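# Swap steel cup on right fixture, invert removed cup on plate

## Task

Remove the steel cup sitting on the fixture at the robot's right and set it upside down (mouth facing down) on the plate so that its entire rim rests on the plate. Then take either of the two loose steel cups and fit it over that same fixture's plug, pushed fully down. Finish with both grippers released from the cups.

## Robot and tools

Robot: two arms, left_arm and right_arm, each with a parallel two-finger gripper. Both arms report in one shared scene frame. Its origin sits on the table surface midway between the arms. +x points out across the table, +z points up, and left_arm is on the +y side. The names left and right do not tell you which side of an image something appears on.

Gripper frame: the fingers extend along the gripper's own +z axis and close along its y axis. end_effector_position is the spot between the finger pads, roughly 1 cm short of the fingertips. The reported positions can be off, especially with the arm far out, and arms tend to settle a centimetre or more below the commanded height.

Row format, used by both motion tools: one flat list of 16 numbers covering both arms, even when only one arm should move. The order is left_arm x, y, z, qw, qx, qy, qz, opening, then right_arm x, y, z, qw, qx, qy, qz, opening. x, y, z are an absolute target position in metres in the scene frame. qw, qx, qy, qz are an absolute target orientation as a quaternion, w first, in the scene frame. Opening runs from -1 (closed) to +1 (fully open, 0.094 m); it is a target, not an offset.

execute_actions(actions): actions is a list of up to 15 actions. Each action is a list of up to 15 rows, each row played for one 1/30 s control step; if fewer than 15 rows are given, the last one is repeated to fill the action. Any target more than 0.6 m from the gripper's current position along any of its own axes gets the action refused for both arms; a malformed action, or a first action failing that check, rejects the entire call. An empty list just returns the current state and images. Each control step clips the commanded pose to within 70 mm and 16 degrees of the measured pose, so distant targets need several actions. To hold an arm still or keep an orientation, repeat the exact same pose (position and quaternion) from the last result in every row, rather than copying a drifted reading.

move(target, speed, blocking): target is one 16-number row as above, an absolute pose per arm. The grippers travel along straight lines and finish together, taking 0.5 to 10 s; paths longer than 10 s stop short. speed is the top path speed in m/s, 0.002 to 0.5 (default 0.25); rotation is capped at twice that in rad/s. Openings are applied when the move starts. Moves do not avoid obstacles or the other arm, and grippers may lag, wander or overshoot speed, especially near full reach. Faster contact hits harder, and aiming further past a contact pushes harder, so approach cups and the plug slowly with targets only slightly past contact. blocking=false returns after 0.5 s while motion continues; other moves and execute_actions are refused until you call wait or stop and a result shows the move ended.

wait(seconds): 0 to 10 s; arms keep their last command. Returns early if a running move ends. stop(): brakes a running move; the arm needs space to slow down, fingers keep moving. zoom_image(camera, region): camera is cam_high, cam_left_wrist or cam_right_wrist; region is [x0, y0, x1, y1] in image pixels from the top-left, at most 504 by 504. All three cameras give 504x504 images; the wrist cameras are fisheye. finished_scene(scene): ends the current scene permanently; pass its number. Only call it once the cups are placed and stable and both grippers have let go.

Reading results: the state line lists each gripper's position and quaternion as left_arm: … | right_arm: …. Hand target lines show the pose each arm is currently being driven toward. grip_measured is the measured finger opening on the command scale; the last joint value is that opening in metres. Each gripper may read about 1 mm off, consistently. To hold a cup, command an opening roughly 0.03 below grip_measured; a smaller gap grips more gently. Pads push about 50 to 62 N at most, with a brief spike at first contact. A move line reports how it ended: done, off_target, moving, held (a check blocked the final step) or fault, plus limits: paced means the pose was clipped, held means some steps were blocked, after which the arm may jump faster than speed. Distances to each target are also given. A pose unreachable line means the clearance check altered or blocked that arm's command. FAULT and OVER-TEMPERATURE FAULT lines mean an arm stopped. MOTOR HOT appears from 75 °C; at 90 °C that arm halts for 10 s, and at 100 °C it goes limp and drops what it holds, so avoid holding loads for long, including while you deliberate, since the simulation keeps running and arms hold the last command.

Joint limits (rad): waist -2.618 to 3.054, shoulder 0.000 to 3.142, elbow 0.000 to 3.142, wrist pitch -1.571 to 1.571, wrist yaw -1.571 to 1.571, wrist roll -2.094 to 2.094. The elbow cannot fully straighten.

Cautions: never let the arms collide or press on each other. Do not drop, knock over or push anything off the table; that fails the job. Expect occasional tugs on a held cup or nudges to loose cups, so grip firmly and recheck positions in the images. Move smoothly and economically; slams, drops and hard pushes are penalised.

Each tool is called after "Emit:" as name(argument=value, ...), one argument or row to a line, values as JSON.

## Session

Emit:
execute_actions(
  actions=[],
)

Scene clock: 0.00 s.
left_arm: end_effector_position=(+0.4672, +0.4693, +0.1906) grip_measured=+1.000 end_effector_quat_wxyz=(+0.397, -0.058, +0.915, -0.029) | right_arm: end_effector_position=(+0.2233, -0.2086, +0.2991) grip_measured=+1.000 end_effector_quat_wxyz=(+0.406, -0.134, +0.755, +0.498)
Joint positions: left_arm=[ 0.374  1.96   1.719 -0.559  0.311  0.168  0.094] | right_arm=[-0.496  0.877  0.855 -0.687 -1.299  0.021  0.094]
Joint velocities: left_arm=[ 0.007 -0.007 -0.002 -0.066 -0.007 -0.007  0.   ] | right_arm=[ 0.012  0.017 -0.017 -0.007 -0.022 -0.022  0.   ]
Hand target (left_arm): +0.469, +0.469, +0.206; +0.414, -0.053, +0.909, -0.026
Hand target (right_arm): +0.221, -0.207, +0.303; +0.409, -0.139, +0.751, +0.500

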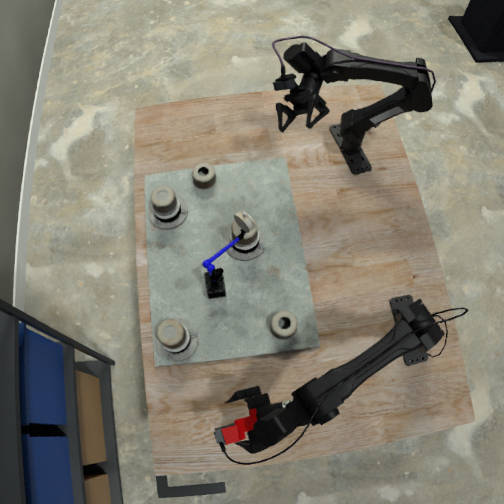

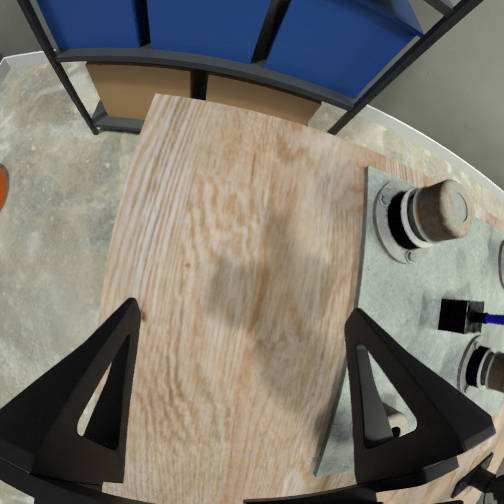

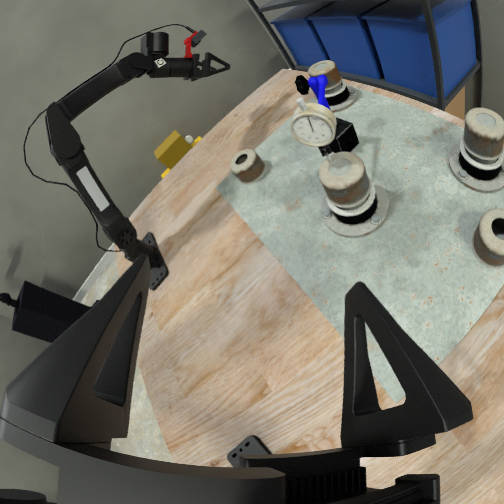

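Emit:
move(
  target=[0.469,0.469,0.206,0.414,-0.053,0.909,-0.026,1, 0.595,-0.168,0.16,0.42,0,0.907,0,1],
)

Scene clock: 5.67 s.
left_arm: end_effector_position=(+0.4672, +0.4693, +0.1906) grip_measured=+1.000 end_effector_quat_wxyz=(+0.397, -0.058, +0.915, -0.029) | right_arm: end_effector_position=(+0.5959, -0.1737, +0.1586) grip_measured=+1.000 end_effector_quat_wxyz=(+0.419, -0.004, +0.908, +0.008)
Joint positions: left_arm=[ 0.374  1.96   1.719 -0.559  0.311  0.168  0.094] | right_arm=[ 0.096  2.237  1.976 -0.464  0.203  0.192  0.094]
Joint velocities: left_arm=[-0.002 -0.012 -0.007 -0.007 -0.037  0.022  0.   ] | right_arm=[ 0.002 -0.002  0.002 -0.007  0.051 -0.022  0.   ]
Hand target (left_arm): +0.469, +0.469, +0.206; +0.414, -0.053, +0.909, -0.026
Hand target (right_arm): +0.596, -0.173, +0.165; +0.420, -0.000, +0.908, +0.004
Off the commanded pose (left_arm): 0.016 m, 2 deg.
Off the commanded pose (right_arm): 0.006 m, 1 deg.
move: off_target (left_arm)

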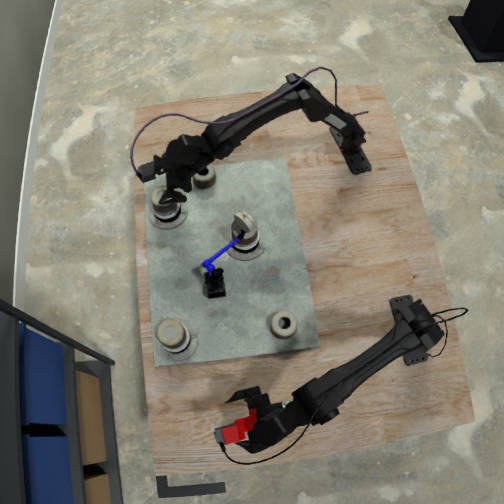

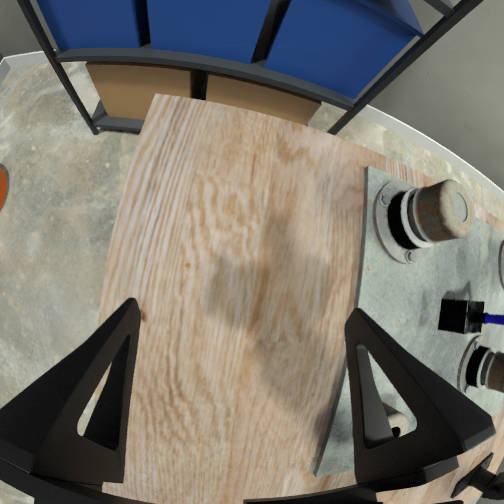

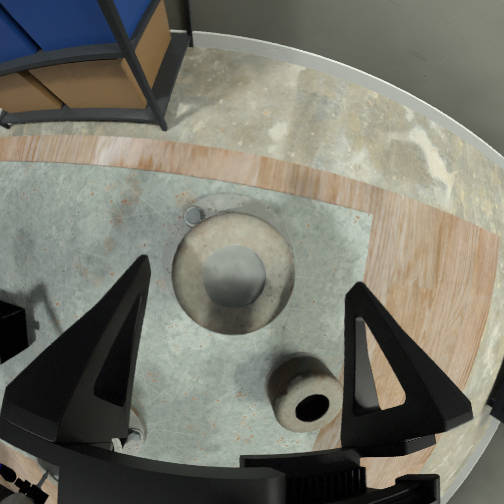

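Emit:
move(
  target=[0.469,0.469,0.206,0.414,-0.053,0.909,-0.026,1, 0.608,-0.163,0.08,0.42,0,0.907,0,1],
  speed=0.08,
)

Scene clock: 9.60 s.
left_arm: end_effector_position=(+0.4672, +0.4693, +0.1906) grip_measured=+1.000 end_effector_quat_wxyz=(+0.397, -0.058, +0.915, -0.029) | right_arm: end_effector_position=(+0.6084, -0.1649, +0.0798) grip_measured=+1.000 end_effector_quat_wxyz=(+0.414, -0.005, +0.910, +0.002)
Joint positions: left_arm=[ 0.374  1.96   1.719 -0.559  0.311  0.168  0.094] | right_arm=[ 0.109  2.359  1.876 -0.255  0.221  0.196  0.094]
Joint velocities: left_arm=[-0.017  0.012 -0.002 -0.007 -0.007 -0.037  0.   ] | right_arm=[ 0.012 -0.007  0.007  0.051  0.007 -0.037  0.   ]
Hand target (left_arm): +0.469, +0.469, +0.206; +0.414, -0.053, +0.909, -0.026
Hand target (right_arm): +0.609, -0.163, +0.080; +0.420, -0.000, +0.908, +0.000
Off the commanded pose (left_arm): 0.016 m, 2 deg.
Off the commanded pose (right_arm): 0.002 m, 1 deg.
move: off_target (left_arm)

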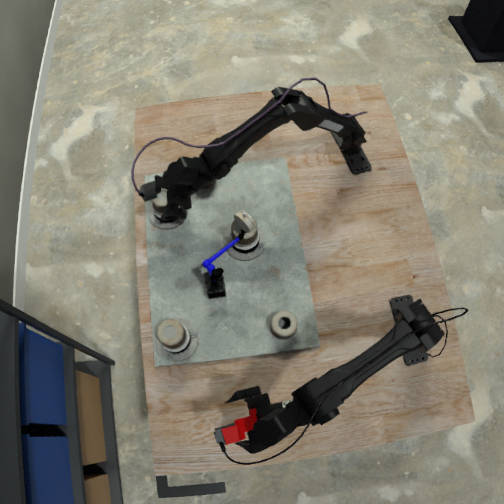

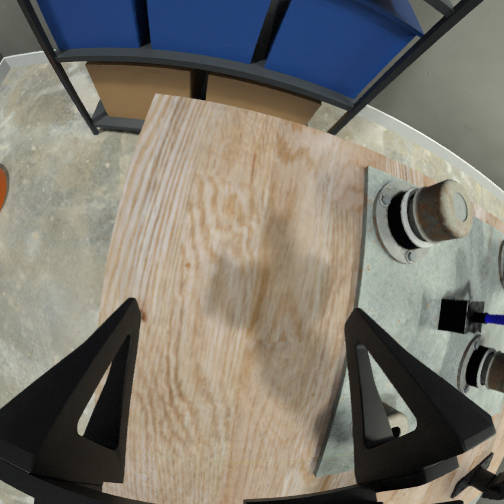

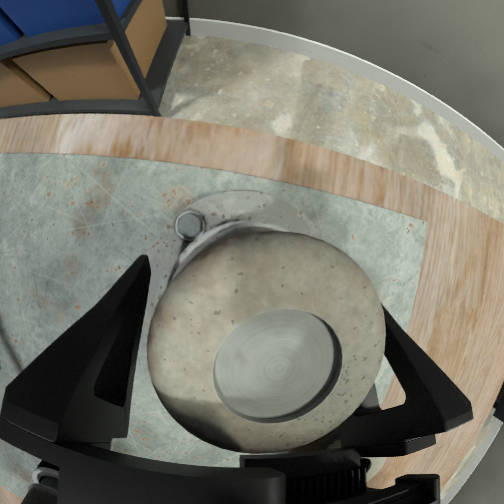

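Emit:
move(
  target=[0.469,0.469,0.206,0.414,-0.053,0.909,-0.026,1, 0.606,-0.172,0.08,0.42,0,0.907,0,1],
  speed=0.04,
)

Emit:
move(
  target=[0.469,0.469,0.206,0.414,-0.053,0.909,-0.026,1, 0.606,-0.172,0.08,0.42,0,0.907,0,0.1],
)

Emit:
move(
  target=[0.469,0.469,0.206,0.414,-0.053,0.909,-0.026,1, 0.606,-0.172,0.14,0.42,-0.31,0.84,0.155,0.1],
  speed=0.08,
)

Emit:
move(
  target=[0.469,0.469,0.206,0.414,-0.053,0.909,-0.026,1, 0.606,-0.172,0.17,0.44,0,0.898,0,0.1],
  speed=0.08,
)

Scene clock: 15.40 s.
left_arm: end_effector_position=(+0.4672, +0.4693, +0.1906) grip_measured=+1.000 end_effector_quat_wxyz=(+0.397, -0.058, +0.915, -0.029) | right_arm: end_effector_position=(+0.6038, -0.1664, +0.0690) grip_measured=+1.000 end_effector_quat_wxyz=(+0.408, -0.006, +0.913, -0.000)
Joint positions: left_arm=[ 0.374  1.96   1.719 -0.559  0.311  0.168  0.094] | right_arm=[ 0.109  2.358  1.841 -0.236  0.221  0.196  0.094]
Joint velocities: left_arm=[-0.007 -0.017  0.007  0.022 -0.007 -0.022  0.   ] | right_arm=[ 0.022  0.012  0.017 -0.051 -0.007 -0.037  0.   ]
Hand target (left_arm): +0.469, +0.469, +0.206; +0.414, -0.053, +0.909, -0.026
Hand target (right_arm): +0.606, -0.172, +0.080; +0.420, +0.000, +0.908, -0.000
Off the commanded pose (left_arm): 0.016 m, 2 deg.
Off the commanded pose (right_arm): 0.012 m, 2 deg.
move: off_target (left_arm, right_arm)

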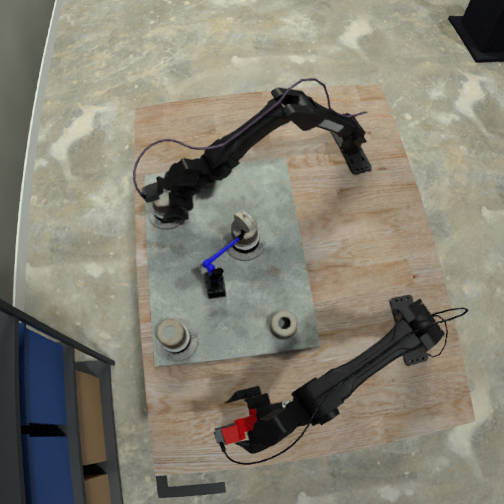

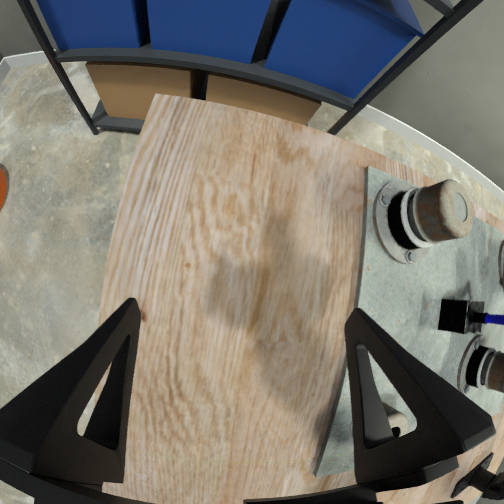

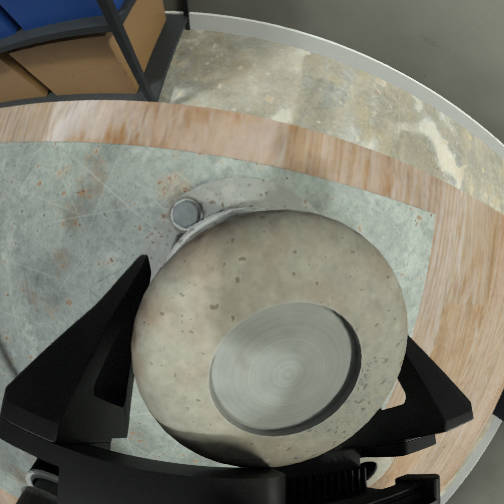

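Scene clock: 16.10 s.
left_arm: end_effector_position=(+0.4672, +0.4693, +0.1906) grip_measured=+1.000 end_effector_quat_wxyz=(+0.397, -0.058, +0.915, -0.029) | right_arm: end_effector_position=(+0.6040, -0.1653, +0.0691) grip_measured=+0.688 end_effector_quat_wxyz=(+0.409, -0.006, +0.913, +0.002)
Joint positions: left_arm=[ 0.374  1.96   1.719 -0.559  0.311  0.168  0.094] | right_arm=[ 0.109  2.358  1.841 -0.234  0.218  0.196  0.079]
Joint velocities: left_arm=[-0.002 -0.022 -0.007 -0.051  0.066 -0.037  0.   ] | right_arm=[-0.012  0.002  0.002 -0.037  0.037  0.051  0.001]
Hand target (left_arm): +0.469, +0.469, +0.206; +0.414, -0.053, +0.909, -0.026
Hand target (right_arm): +0.606, -0.172, +0.080; +0.420, +0.000, +0.908, -0.000
Off the commanded pose (left_arm): 0.016 m, 2 deg.
Off the commanded pose (right_arm): 0.013 m, 2 deg.
move: off_target (left_arm, right_arm)

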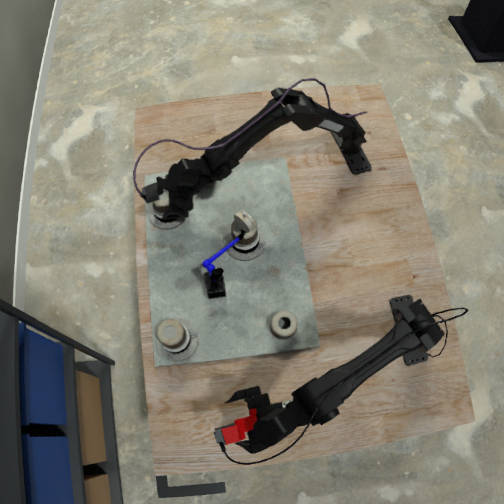

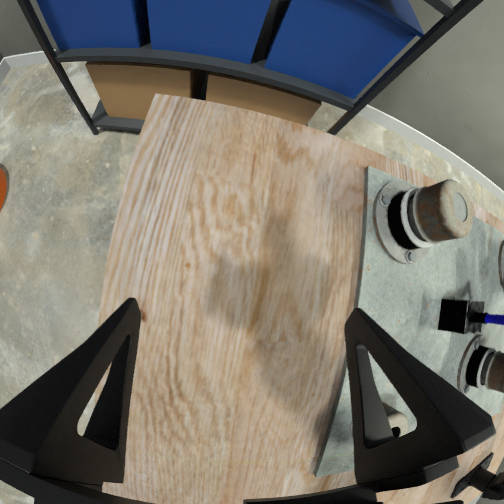

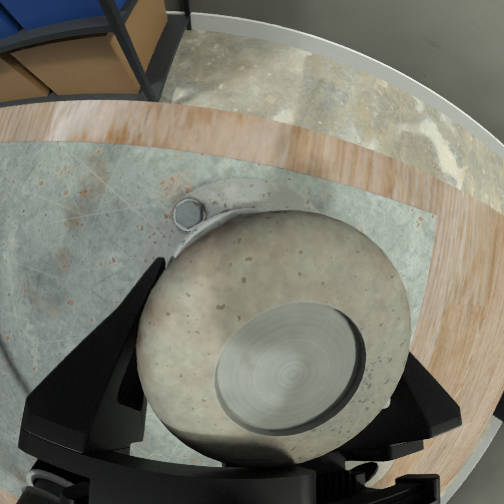

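Scene clock: 20.87 s.
left_arm: end_effector_position=(+0.4672, +0.4693, +0.1906) grip_measured=+1.000 end_effector_quat_wxyz=(+0.397, -0.058, +0.915, -0.029) | right_arm: end_effector_position=(+0.6009, -0.1639, +0.1082) grip_measured=+0.537 end_effector_quat_wxyz=(+0.399, -0.307, +0.851, +0.150)
Joint positions: left_arm=[ 0.374  1.96   1.719 -0.559  0.311  0.168  0.094] | right_arm=[-0.069  2.358  1.983 -0.403 -0.436 -0.381  0.072]
Joint velocities: left_arm=[ 0.017 -0.002  0.002 -0.037 -0.037  0.022  0.   ] | right_arm=[-0.032  0.007  0.007  0.007 -0.022 -0.007 -0.   ]
Hand target (left_arm): +0.469, +0.469, +0.206; +0.414, -0.053, +0.909, -0.026
Hand target (right_arm): +0.605, -0.172, +0.139; +0.421, -0.310, +0.839, +0.153
Off the commanded pose (left_arm): 0.016 m, 2 deg.
Off the commanded pose (right_arm): 0.033 m, 3 deg.
move: off_target (left_arm, right_arm)

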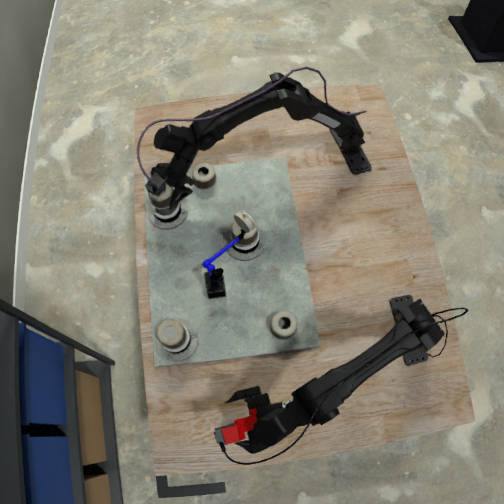

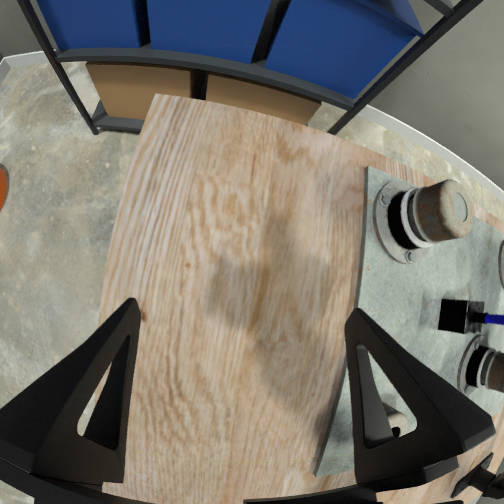

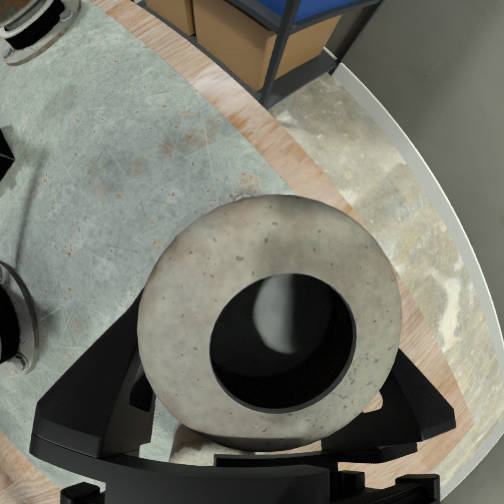

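Scene clock: 25.67 s.
left_arm: end_effector_position=(+0.4672, +0.4693, +0.1906) grip_measured=+1.000 end_effector_quat_wxyz=(+0.397, -0.058, +0.915, -0.029) | right_arm: end_effector_position=(+0.5951, -0.1737, +0.1364) grip_measured=+0.537 end_effector_quat_wxyz=(+0.403, -0.011, +0.915, -0.002)
Joint positions: left_arm=[ 0.374  1.96   1.719 -0.559  0.311  0.168  0.094] | right_arm=[ 0.099  2.266  1.962 -0.459  0.211  0.179  0.072]
Joint velocities: left_arm=[ 0.007  0.012  0.007 -0.11   0.007  0.007  0.   ] | right_arm=[-0.007  0.002 -0.002 -0.022  0.022  0.095  0.   ]
Hand target (left_arm): +0.469, +0.469, +0.206; +0.414, -0.053, +0.909, -0.026
Hand target (right_arm): +0.603, -0.173, +0.171; +0.439, +0.001, +0.899, +0.001
Off the commanded pose (left_arm): 0.016 m, 2 deg.
Off the commanded pose (right_arm): 0.035 m, 5 deg.
move: off_target (left_arm, right_arm)

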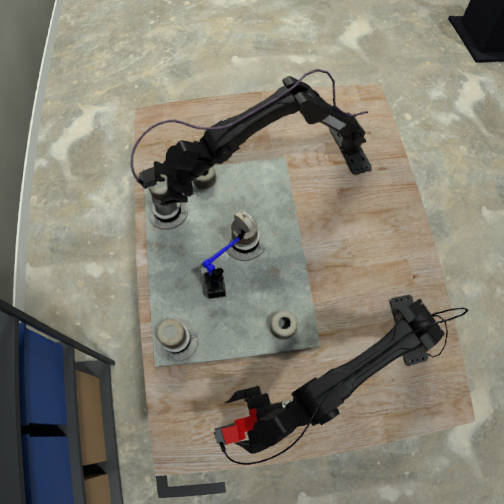

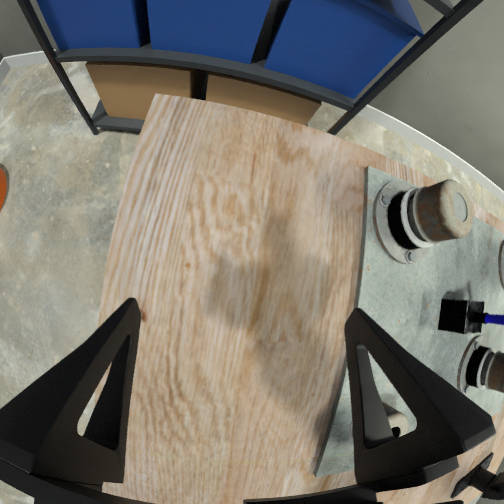

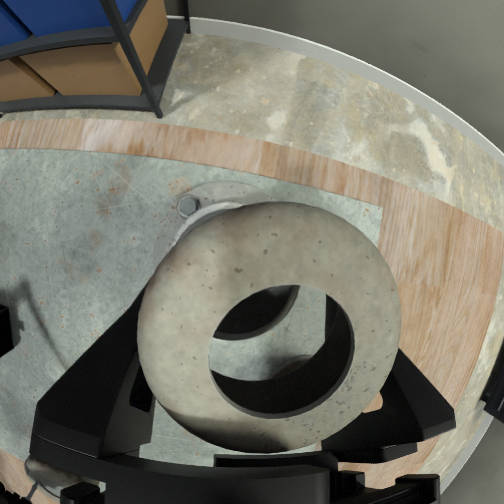

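Emit:
move(
  target=[0.469,0.469,0.206,0.414,-0.053,0.909,-0.026,1, 0.60,-0.168,0.21,0.44,0,0.898,0,0.1],
  speed=0.1,
)

Emit:
move(
  target=[0.469,0.469,0.206,0.414,-0.053,0.909,-0.026,1, 0.54,-0.075,0.12,0.44,0,0.898,0,0.1],
  speed=0.12,
)

Emit:
move(
  target=[0.469,0.469,0.206,0.414,-0.053,0.909,-0.026,1, 0.535,-0.075,0.055,0.44,0,0.898,0,0.1],
  speed=0.04,
)

Scene clock: 32.10 s.
left_arm: end_effector_position=(+0.4672, +0.4693, +0.1906) grip_measured=+1.000 end_effector_quat_wxyz=(+0.397, -0.058, +0.915, -0.029) | right_arm: end_effector_position=(+0.5931, -0.1706, +0.1729) grip_measured=+0.537 end_effector_quat_wxyz=(+0.402, -0.010, +0.915, -0.005)
Joint positions: left_arm=[ 0.374  1.96   1.719 -0.559  0.311  0.168  0.094] | right_arm=[ 0.108  2.266  2.11  -0.61   0.223  0.186  0.072]
Joint velocities: left_arm=[ 0.012  0.007  0.002  0.022 -0.007  0.007  0.   ] | right_arm=[ 0.007 -0.017  0.017  0.007 -0.007 -0.037 -0.   ]
Hand target (left_arm): +0.469, +0.469, +0.206; +0.414, -0.053, +0.909, -0.026
Hand target (right_arm): +0.598, -0.169, +0.210; +0.440, +0.001, +0.898, +0.001
Off the commanded pose (left_arm): 0.016 m, 2 deg.
Off the commanded pose (right_arm): 0.038 m, 5 deg.
move: off_target (left_arm, right_arm)

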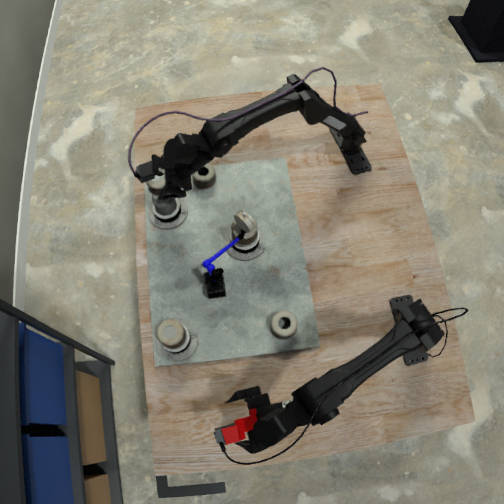

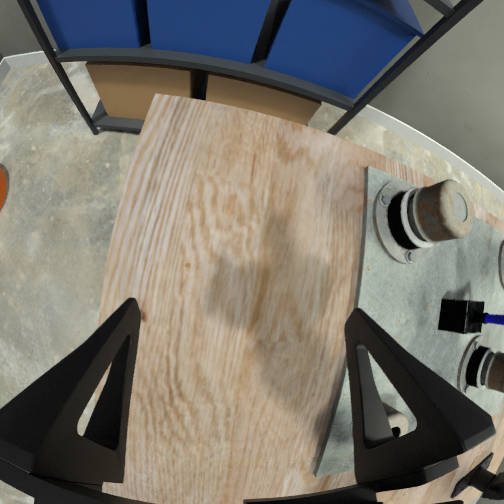

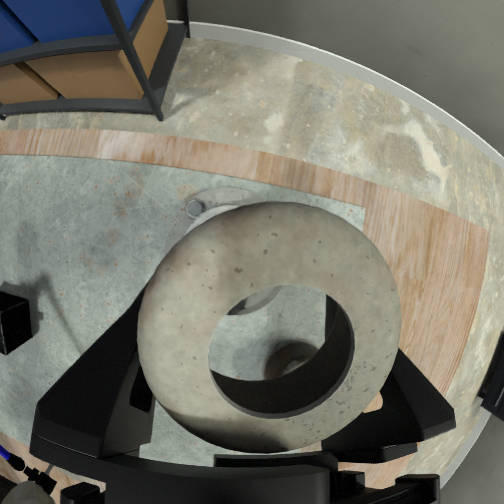

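Scene clock: 33.70 s.
left_arm: end_effector_position=(+0.4672, +0.4693, +0.1906) grip_measured=+1.000 end_effector_quat_wxyz=(+0.397, -0.058, +0.915, -0.029) | right_arm: end_effector_position=(+0.5303, -0.0731, +0.0954) grip_measured=+0.537 end_effector_quat_wxyz=(+0.404, -0.019, +0.915, -0.006)
Joint positions: left_arm=[ 0.374  1.96   1.719 -0.559  0.311  0.168  0.094] | right_arm=[ 0.345  2.224  1.737 -0.328  0.386  0.345  0.072]
Joint velocities: left_arm=[-0.012 -0.002 -0.027 -0.022 -0.051  0.066  0.   ] | right_arm=[ 0.002 -0.002 -0.012  0.051  0.007 -0.051  0.001]
Hand target (left_arm): +0.469, +0.469, +0.206; +0.414, -0.053, +0.909, -0.026
Hand target (right_arm): +0.540, -0.075, +0.120; +0.439, +0.001, +0.898, +0.002
Off the commanded pose (left_arm): 0.016 m, 2 deg.
Off the commanded pose (right_arm): 0.026 m, 5 deg.
move: off_target (left_arm, right_arm)

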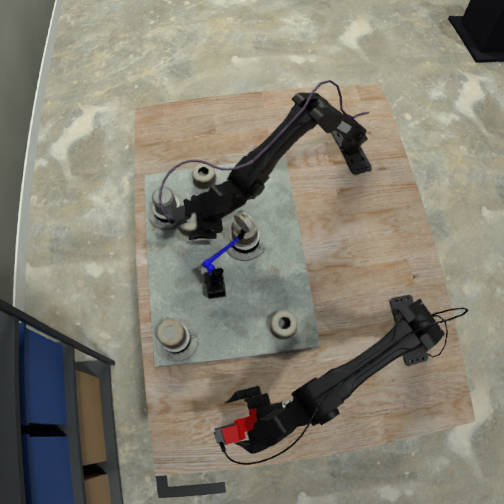

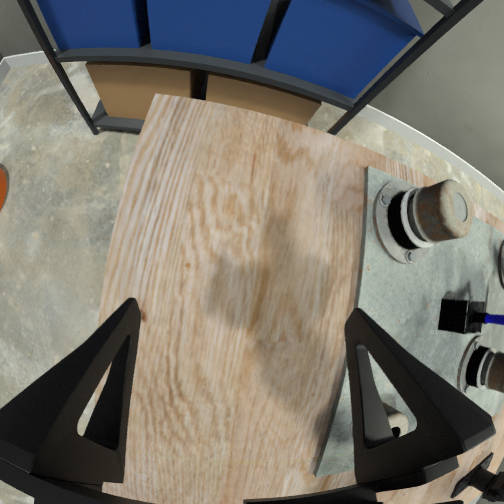

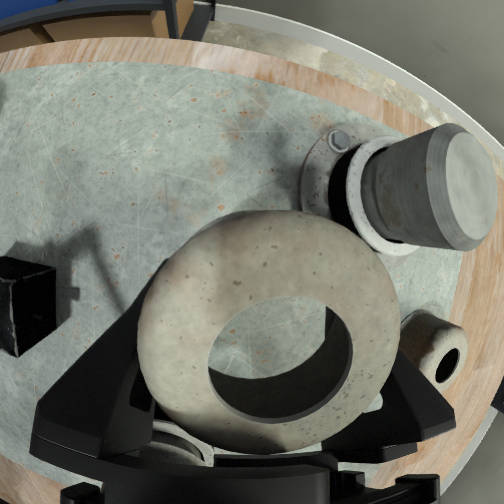

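Scene clock: 35.30 s.
left_arm: end_effector_position=(+0.4672, +0.4693, +0.1906) grip_measured=+1.000 end_effector_quat_wxyz=(+0.397, -0.058, +0.915, -0.029) | right_arm: end_effector_position=(+0.5268, -0.0770, +0.0424) grip_measured=+0.537 end_effector_quat_wxyz=(+0.412, -0.013, +0.911, -0.004)
Joint positions: left_arm=[ 0.374  1.96   1.719 -0.559  0.311  0.168  0.094] | right_arm=[ 0.344  2.272  1.58  -0.105  0.394  0.349  0.072]
Joint velocities: left_arm=[ 0.007 -0.012  0.002 -0.037 -0.022 -0.037  0.   ] | right_arm=[-0.017 -0.012  0.002  0.037  0.022 -0.037 -0.001]
Hand target (left_arm): +0.469, +0.469, +0.206; +0.414, -0.053, +0.909, -0.026
Hand target (right_arm): +0.535, -0.075, +0.055; +0.439, +0.001, +0.899, +0.000
Off the commanded pose (left_arm): 0.016 m, 2 deg.
Off the commanded pose (right_arm): 0.015 m, 4 deg.
move: off_target (left_arm, right_arm)

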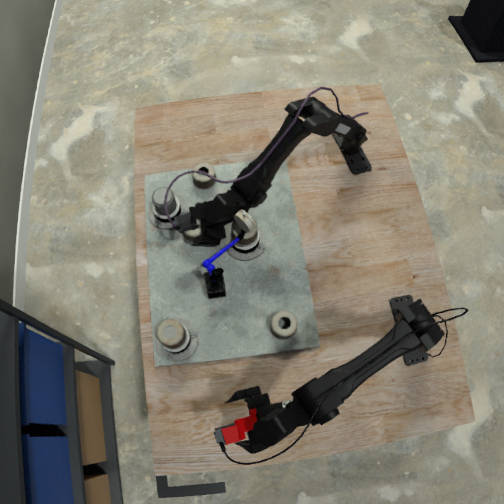

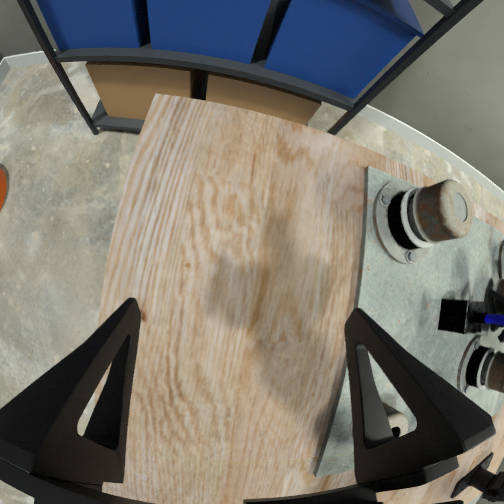

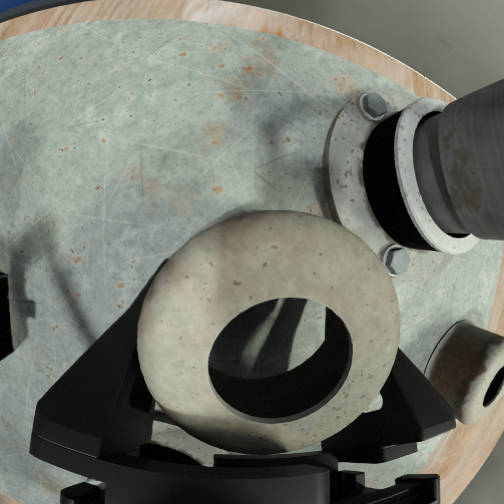

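Closer to the flange; shift +y and lower.

Emit:
move(
  target=[0.469,0.469,0.206,0.414,-0.053,0.909,-0.026,1, 0.53,-0.055,0.058,0.44,0,0.898,0,0.1],
  speed=0.03,
)

Emit:
move(
  target=[0.469,0.469,0.206,0.414,-0.053,0.909,-0.026,1, 0.53,-0.055,0.03,0.44,0,0.898,0,0.1],
  speed=0.02,
)

Scene clock: 39.67 s.
left_arm: end_effector_position=(+0.4672, +0.4693, +0.1906) grip_measured=+1.000 end_effector_quat_wxyz=(+0.397, -0.058, +0.915, -0.029) | right_arm: end_effector_position=(+0.5265, -0.0823, +0.0422) grip_measured=+0.537 end_effector_quat_wxyz=(+0.417, +0.001, +0.909, -0.020)
Joint positions: left_arm=[ 0.374  1.96   1.719 -0.559  0.311  0.168  0.094] | right_arm=[ 0.349  2.275  1.58  -0.11   0.439  0.368  0.072]
Joint velocities: left_arm=[ 0.007 -0.007 -0.027 -0.081 -0.022 -0.037  0.   ] | right_arm=[ 0.002  0.012  0.007  0.007 -0.037 -0.007  0.   ]
Hand target (left_arm): +0.469, +0.469, +0.206; +0.414, -0.053, +0.909, -0.026
Hand target (right_arm): +0.528, -0.056, +0.059; +0.440, +0.000, +0.898, +0.001
Off the commanded pose (left_arm): 0.016 m, 2 deg.
Off the commanded pose (right_arm): 0.032 m, 4 deg.
move: off_target (left_arm, right_arm)

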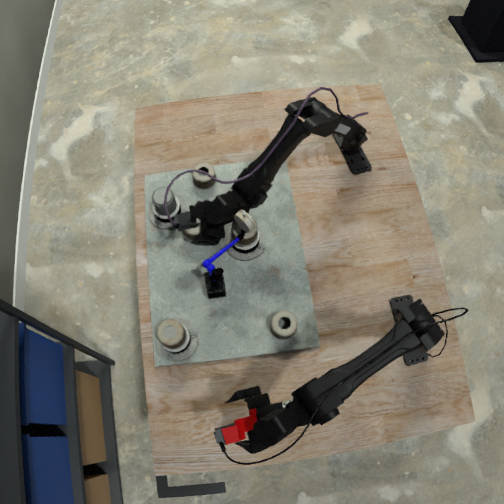

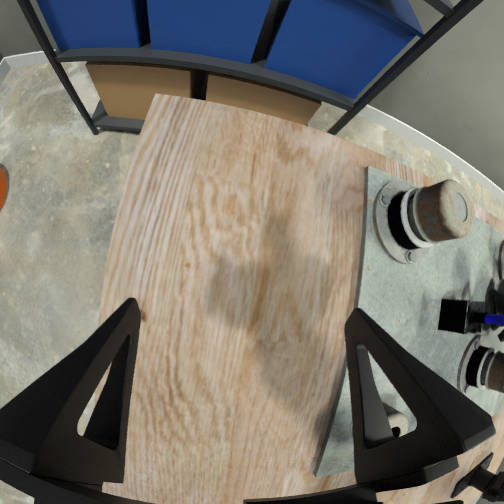

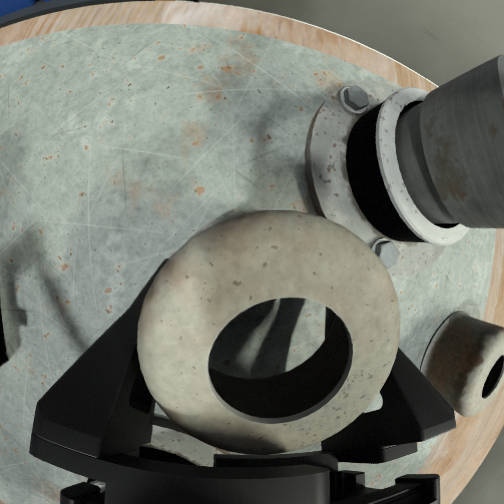

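Scene clock: 41.53 s.
left_arm: end_effector_position=(+0.4672, +0.4693, +0.1906) grip_measured=+1.000 end_effector_quat_wxyz=(+0.397, -0.058, +0.915, -0.029) | right_arm: end_effector_position=(+0.5354, -0.0787, +0.0436) grip_measured=+0.537 end_effector_quat_wxyz=(+0.436, +0.012, +0.900, -0.008)
Joint positions: left_arm=[ 0.374  1.96   1.719 -0.559  0.311  0.168  0.094] | right_arm=[ 0.347  2.292  1.58  -0.042  0.441  0.377  0.072]
Joint velocities: left_arm=[ 0.002  0.002  0.007  0.081 -0.051 -0.022  0.   ] | right_arm=[ 0.012 -0.002 -0.012 -0.007  0.007  0.022  0.001]
Hand target (left_arm): +0.469, +0.469, +0.206; +0.414, -0.053, +0.909, -0.026
Hand target (right_arm): +0.529, -0.056, +0.031; +0.440, +0.000, +0.898, +0.000
Off the commanded pose (left_arm): 0.016 m, 2 deg.
Off the commanded pose (right_arm): 0.028 m, 2 deg.
move: off_target (left_arm, right_arm)

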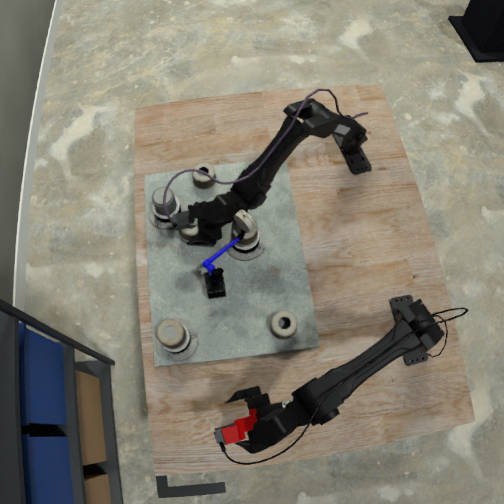

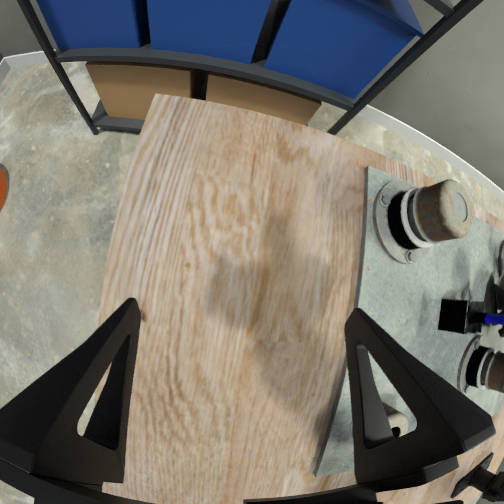

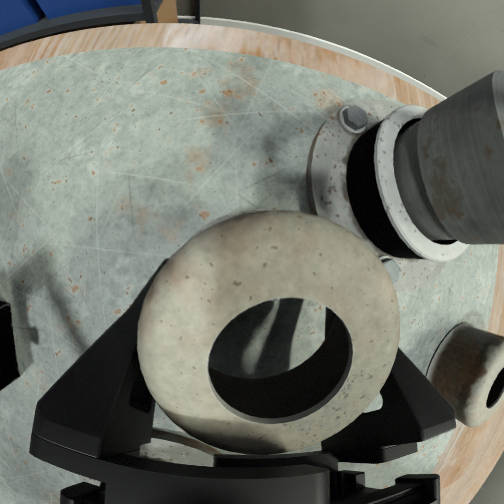

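Emit:
move(
  target=[0.469,0.469,0.206,0.414,-0.053,0.909,-0.026,1, 0.53,-0.085,0.11,0.44,0,0.898,0,0.1],
  speed=0.06,
)

Emit:
move(
  target=[0.469,0.469,0.206,0.414,-0.053,0.909,-0.026,1, 0.485,-0.165,0.075,0.44,0,0.898,0,0.1],
  speed=0.08,
)

Emit:
move(
  target=[0.469,0.469,0.206,0.414,-0.053,0.909,-0.026,1, 0.485,-0.165,0.03,0.43,0,0.903,0,0.1],
  speed=0.025,
)

Scene clock: 49.13 s.
left_arm: end_effector_position=(+0.4672, +0.4693, +0.1906) grip_measured=+1.000 end_effector_quat_wxyz=(+0.397, -0.058, +0.915, -0.029) | right_arm: end_effector_position=(+0.5178, -0.0868, +0.0743) grip_measured=+0.537 end_effector_quat_wxyz=(+0.409, -0.009, +0.913, -0.014)
Joint positions: left_arm=[ 0.374  1.96   1.719 -0.559  0.311  0.168  0.094] | right_arm=[ 0.342  2.186  1.58  -0.206  0.408  0.353  0.072]
Joint velocities: left_arm=[ 0.017  0.007  0.007 -0.051  0.022  0.007  0.   ] | right_arm=[-0.007 -0.007  0.007 -0.037 -0.007 -0.095 -0.   ]
Hand target (left_arm): +0.469, +0.469, +0.206; +0.414, -0.053, +0.909, -0.026
Hand target (right_arm): +0.528, -0.086, +0.110; +0.440, +0.000, +0.898, -0.000
Off the commanded pose (left_arm): 0.016 m, 2 deg.
Off the commanded pose (right_arm): 0.038 m, 4 deg.
move: off_target (left_arm, right_arm)

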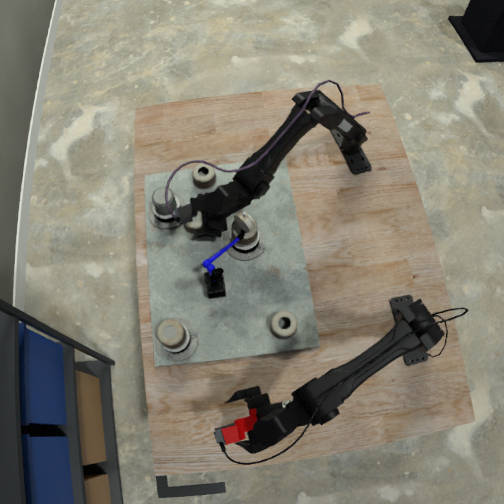

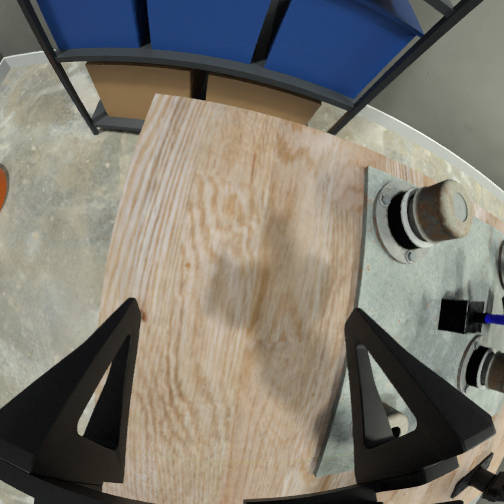

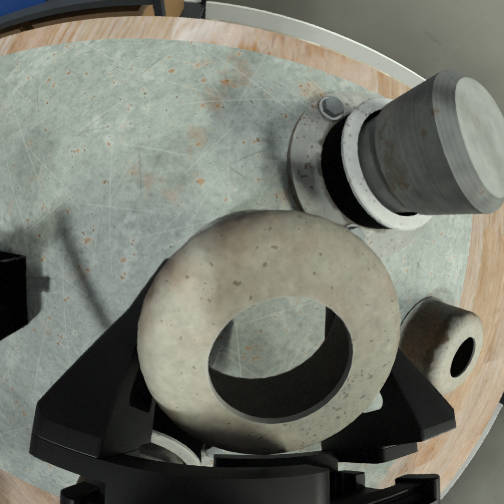

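Scene clock: 50.77 s.
left_arm: end_effector_position=(+0.4672, +0.4693, +0.1906) grip_measured=+1.000 end_effector_quat_wxyz=(+0.397, -0.058, +0.915, -0.029) | right_arm: end_effector_position=(+0.4728, -0.1678, +0.0478) grip_measured=+0.537 end_effector_quat_wxyz=(+0.402, -0.006, +0.915, -0.015)
Joint positions: left_arm=[ 0.374  1.96   1.719 -0.559  0.311  0.168  0.094] | right_arm=[0.219 1.975 1.132 0.048 0.324 0.269 0.072]
Joint velocities: left_arm=[-0.012  0.007 -0.007  0.037 -0.051 -0.022  0.   ] | right_arm=[ 0.002 -0.007  0.007 -0.007 -0.051  0.051 -0.   ]
Hand target (left_arm): +0.469, +0.469, +0.206; +0.414, -0.053, +0.909, -0.026
Hand target (right_arm): +0.483, -0.165, +0.075; +0.439, +0.000, +0.898, -0.001
Off the commanded pose (left_arm): 0.016 m, 2 deg.
Off the commanded pose (right_arm): 0.030 m, 5 deg.
move: off_target (left_arm, right_arm)

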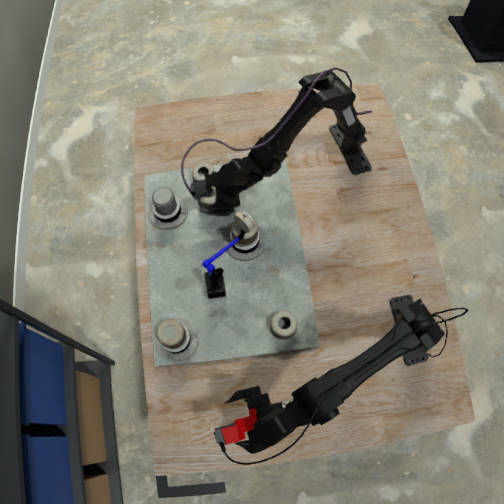

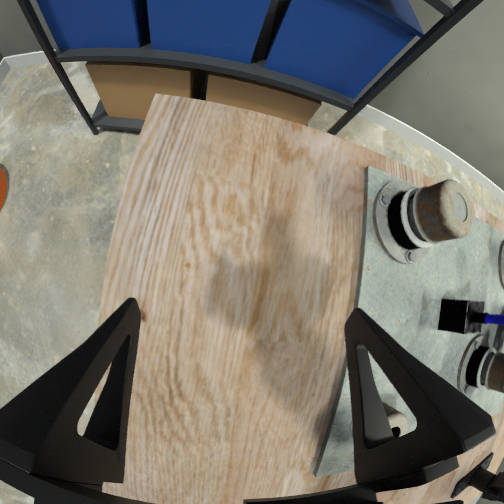

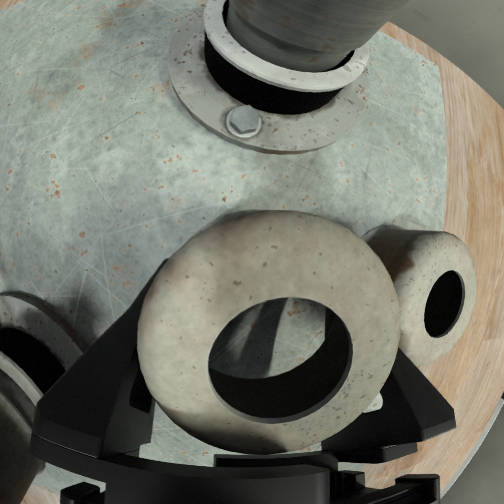

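Scene clock: 52.40 s.
left_arm: end_effector_position=(+0.4672, +0.4693, +0.1906) grip_measured=+1.000 end_effector_quat_wxyz=(+0.397, -0.058, +0.915, -0.029) | right_arm: end_effector_position=(+0.4830, -0.1621, +0.0325) grip_measured=+0.537 end_effector_quat_wxyz=(+0.425, -0.002, +0.905, -0.002)
Joint positions: left_arm=[ 0.374  1.96   1.719 -0.559  0.311  0.168  0.094] | right_arm=[0.219 2.039 1.108 0.193 0.317 0.269 0.072]
Joint velocities: left_arm=[-0.017  0.002  0.007 -0.037  0.007 -0.007  0.   ] | right_arm=[-0.017  0.007  0.002 -0.081 -0.007 -0.007 -0.001]
Hand target (left_arm): +0.469, +0.469, +0.206; +0.414, -0.053, +0.909, -0.026
Hand target (right_arm): +0.485, -0.165, +0.030; +0.430, +0.000, +0.903, -0.000
Off the commanded pose (left_arm): 0.016 m, 2 deg.
Off the commanded pose (right_arm): 0.004 m, 1 deg.
move: off_target (left_arm)

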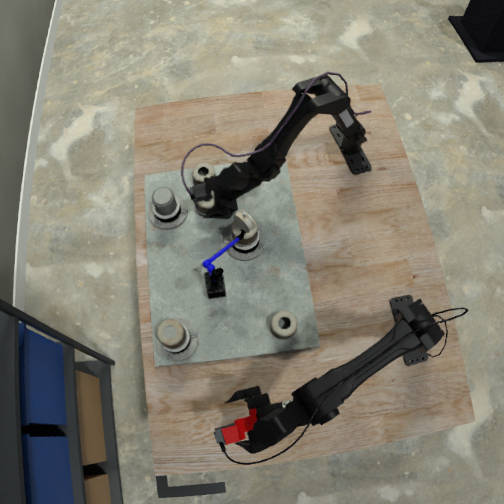

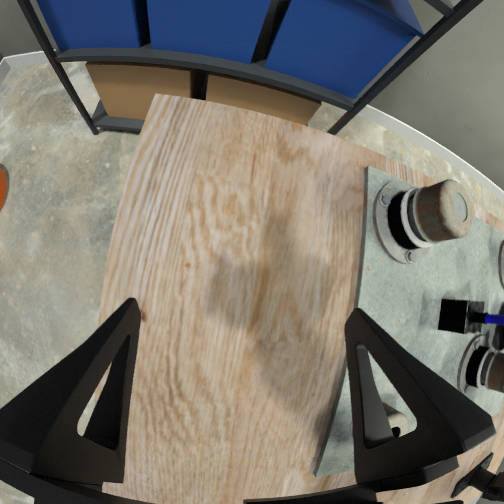

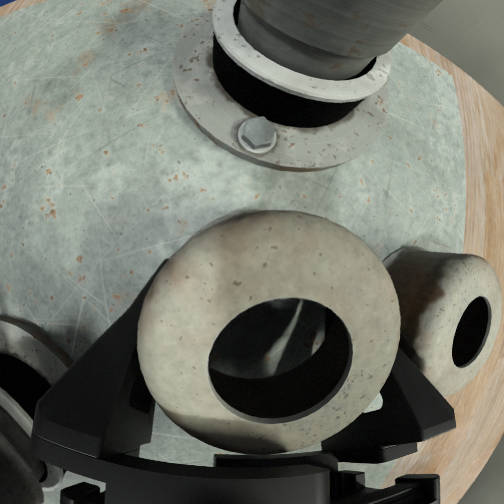

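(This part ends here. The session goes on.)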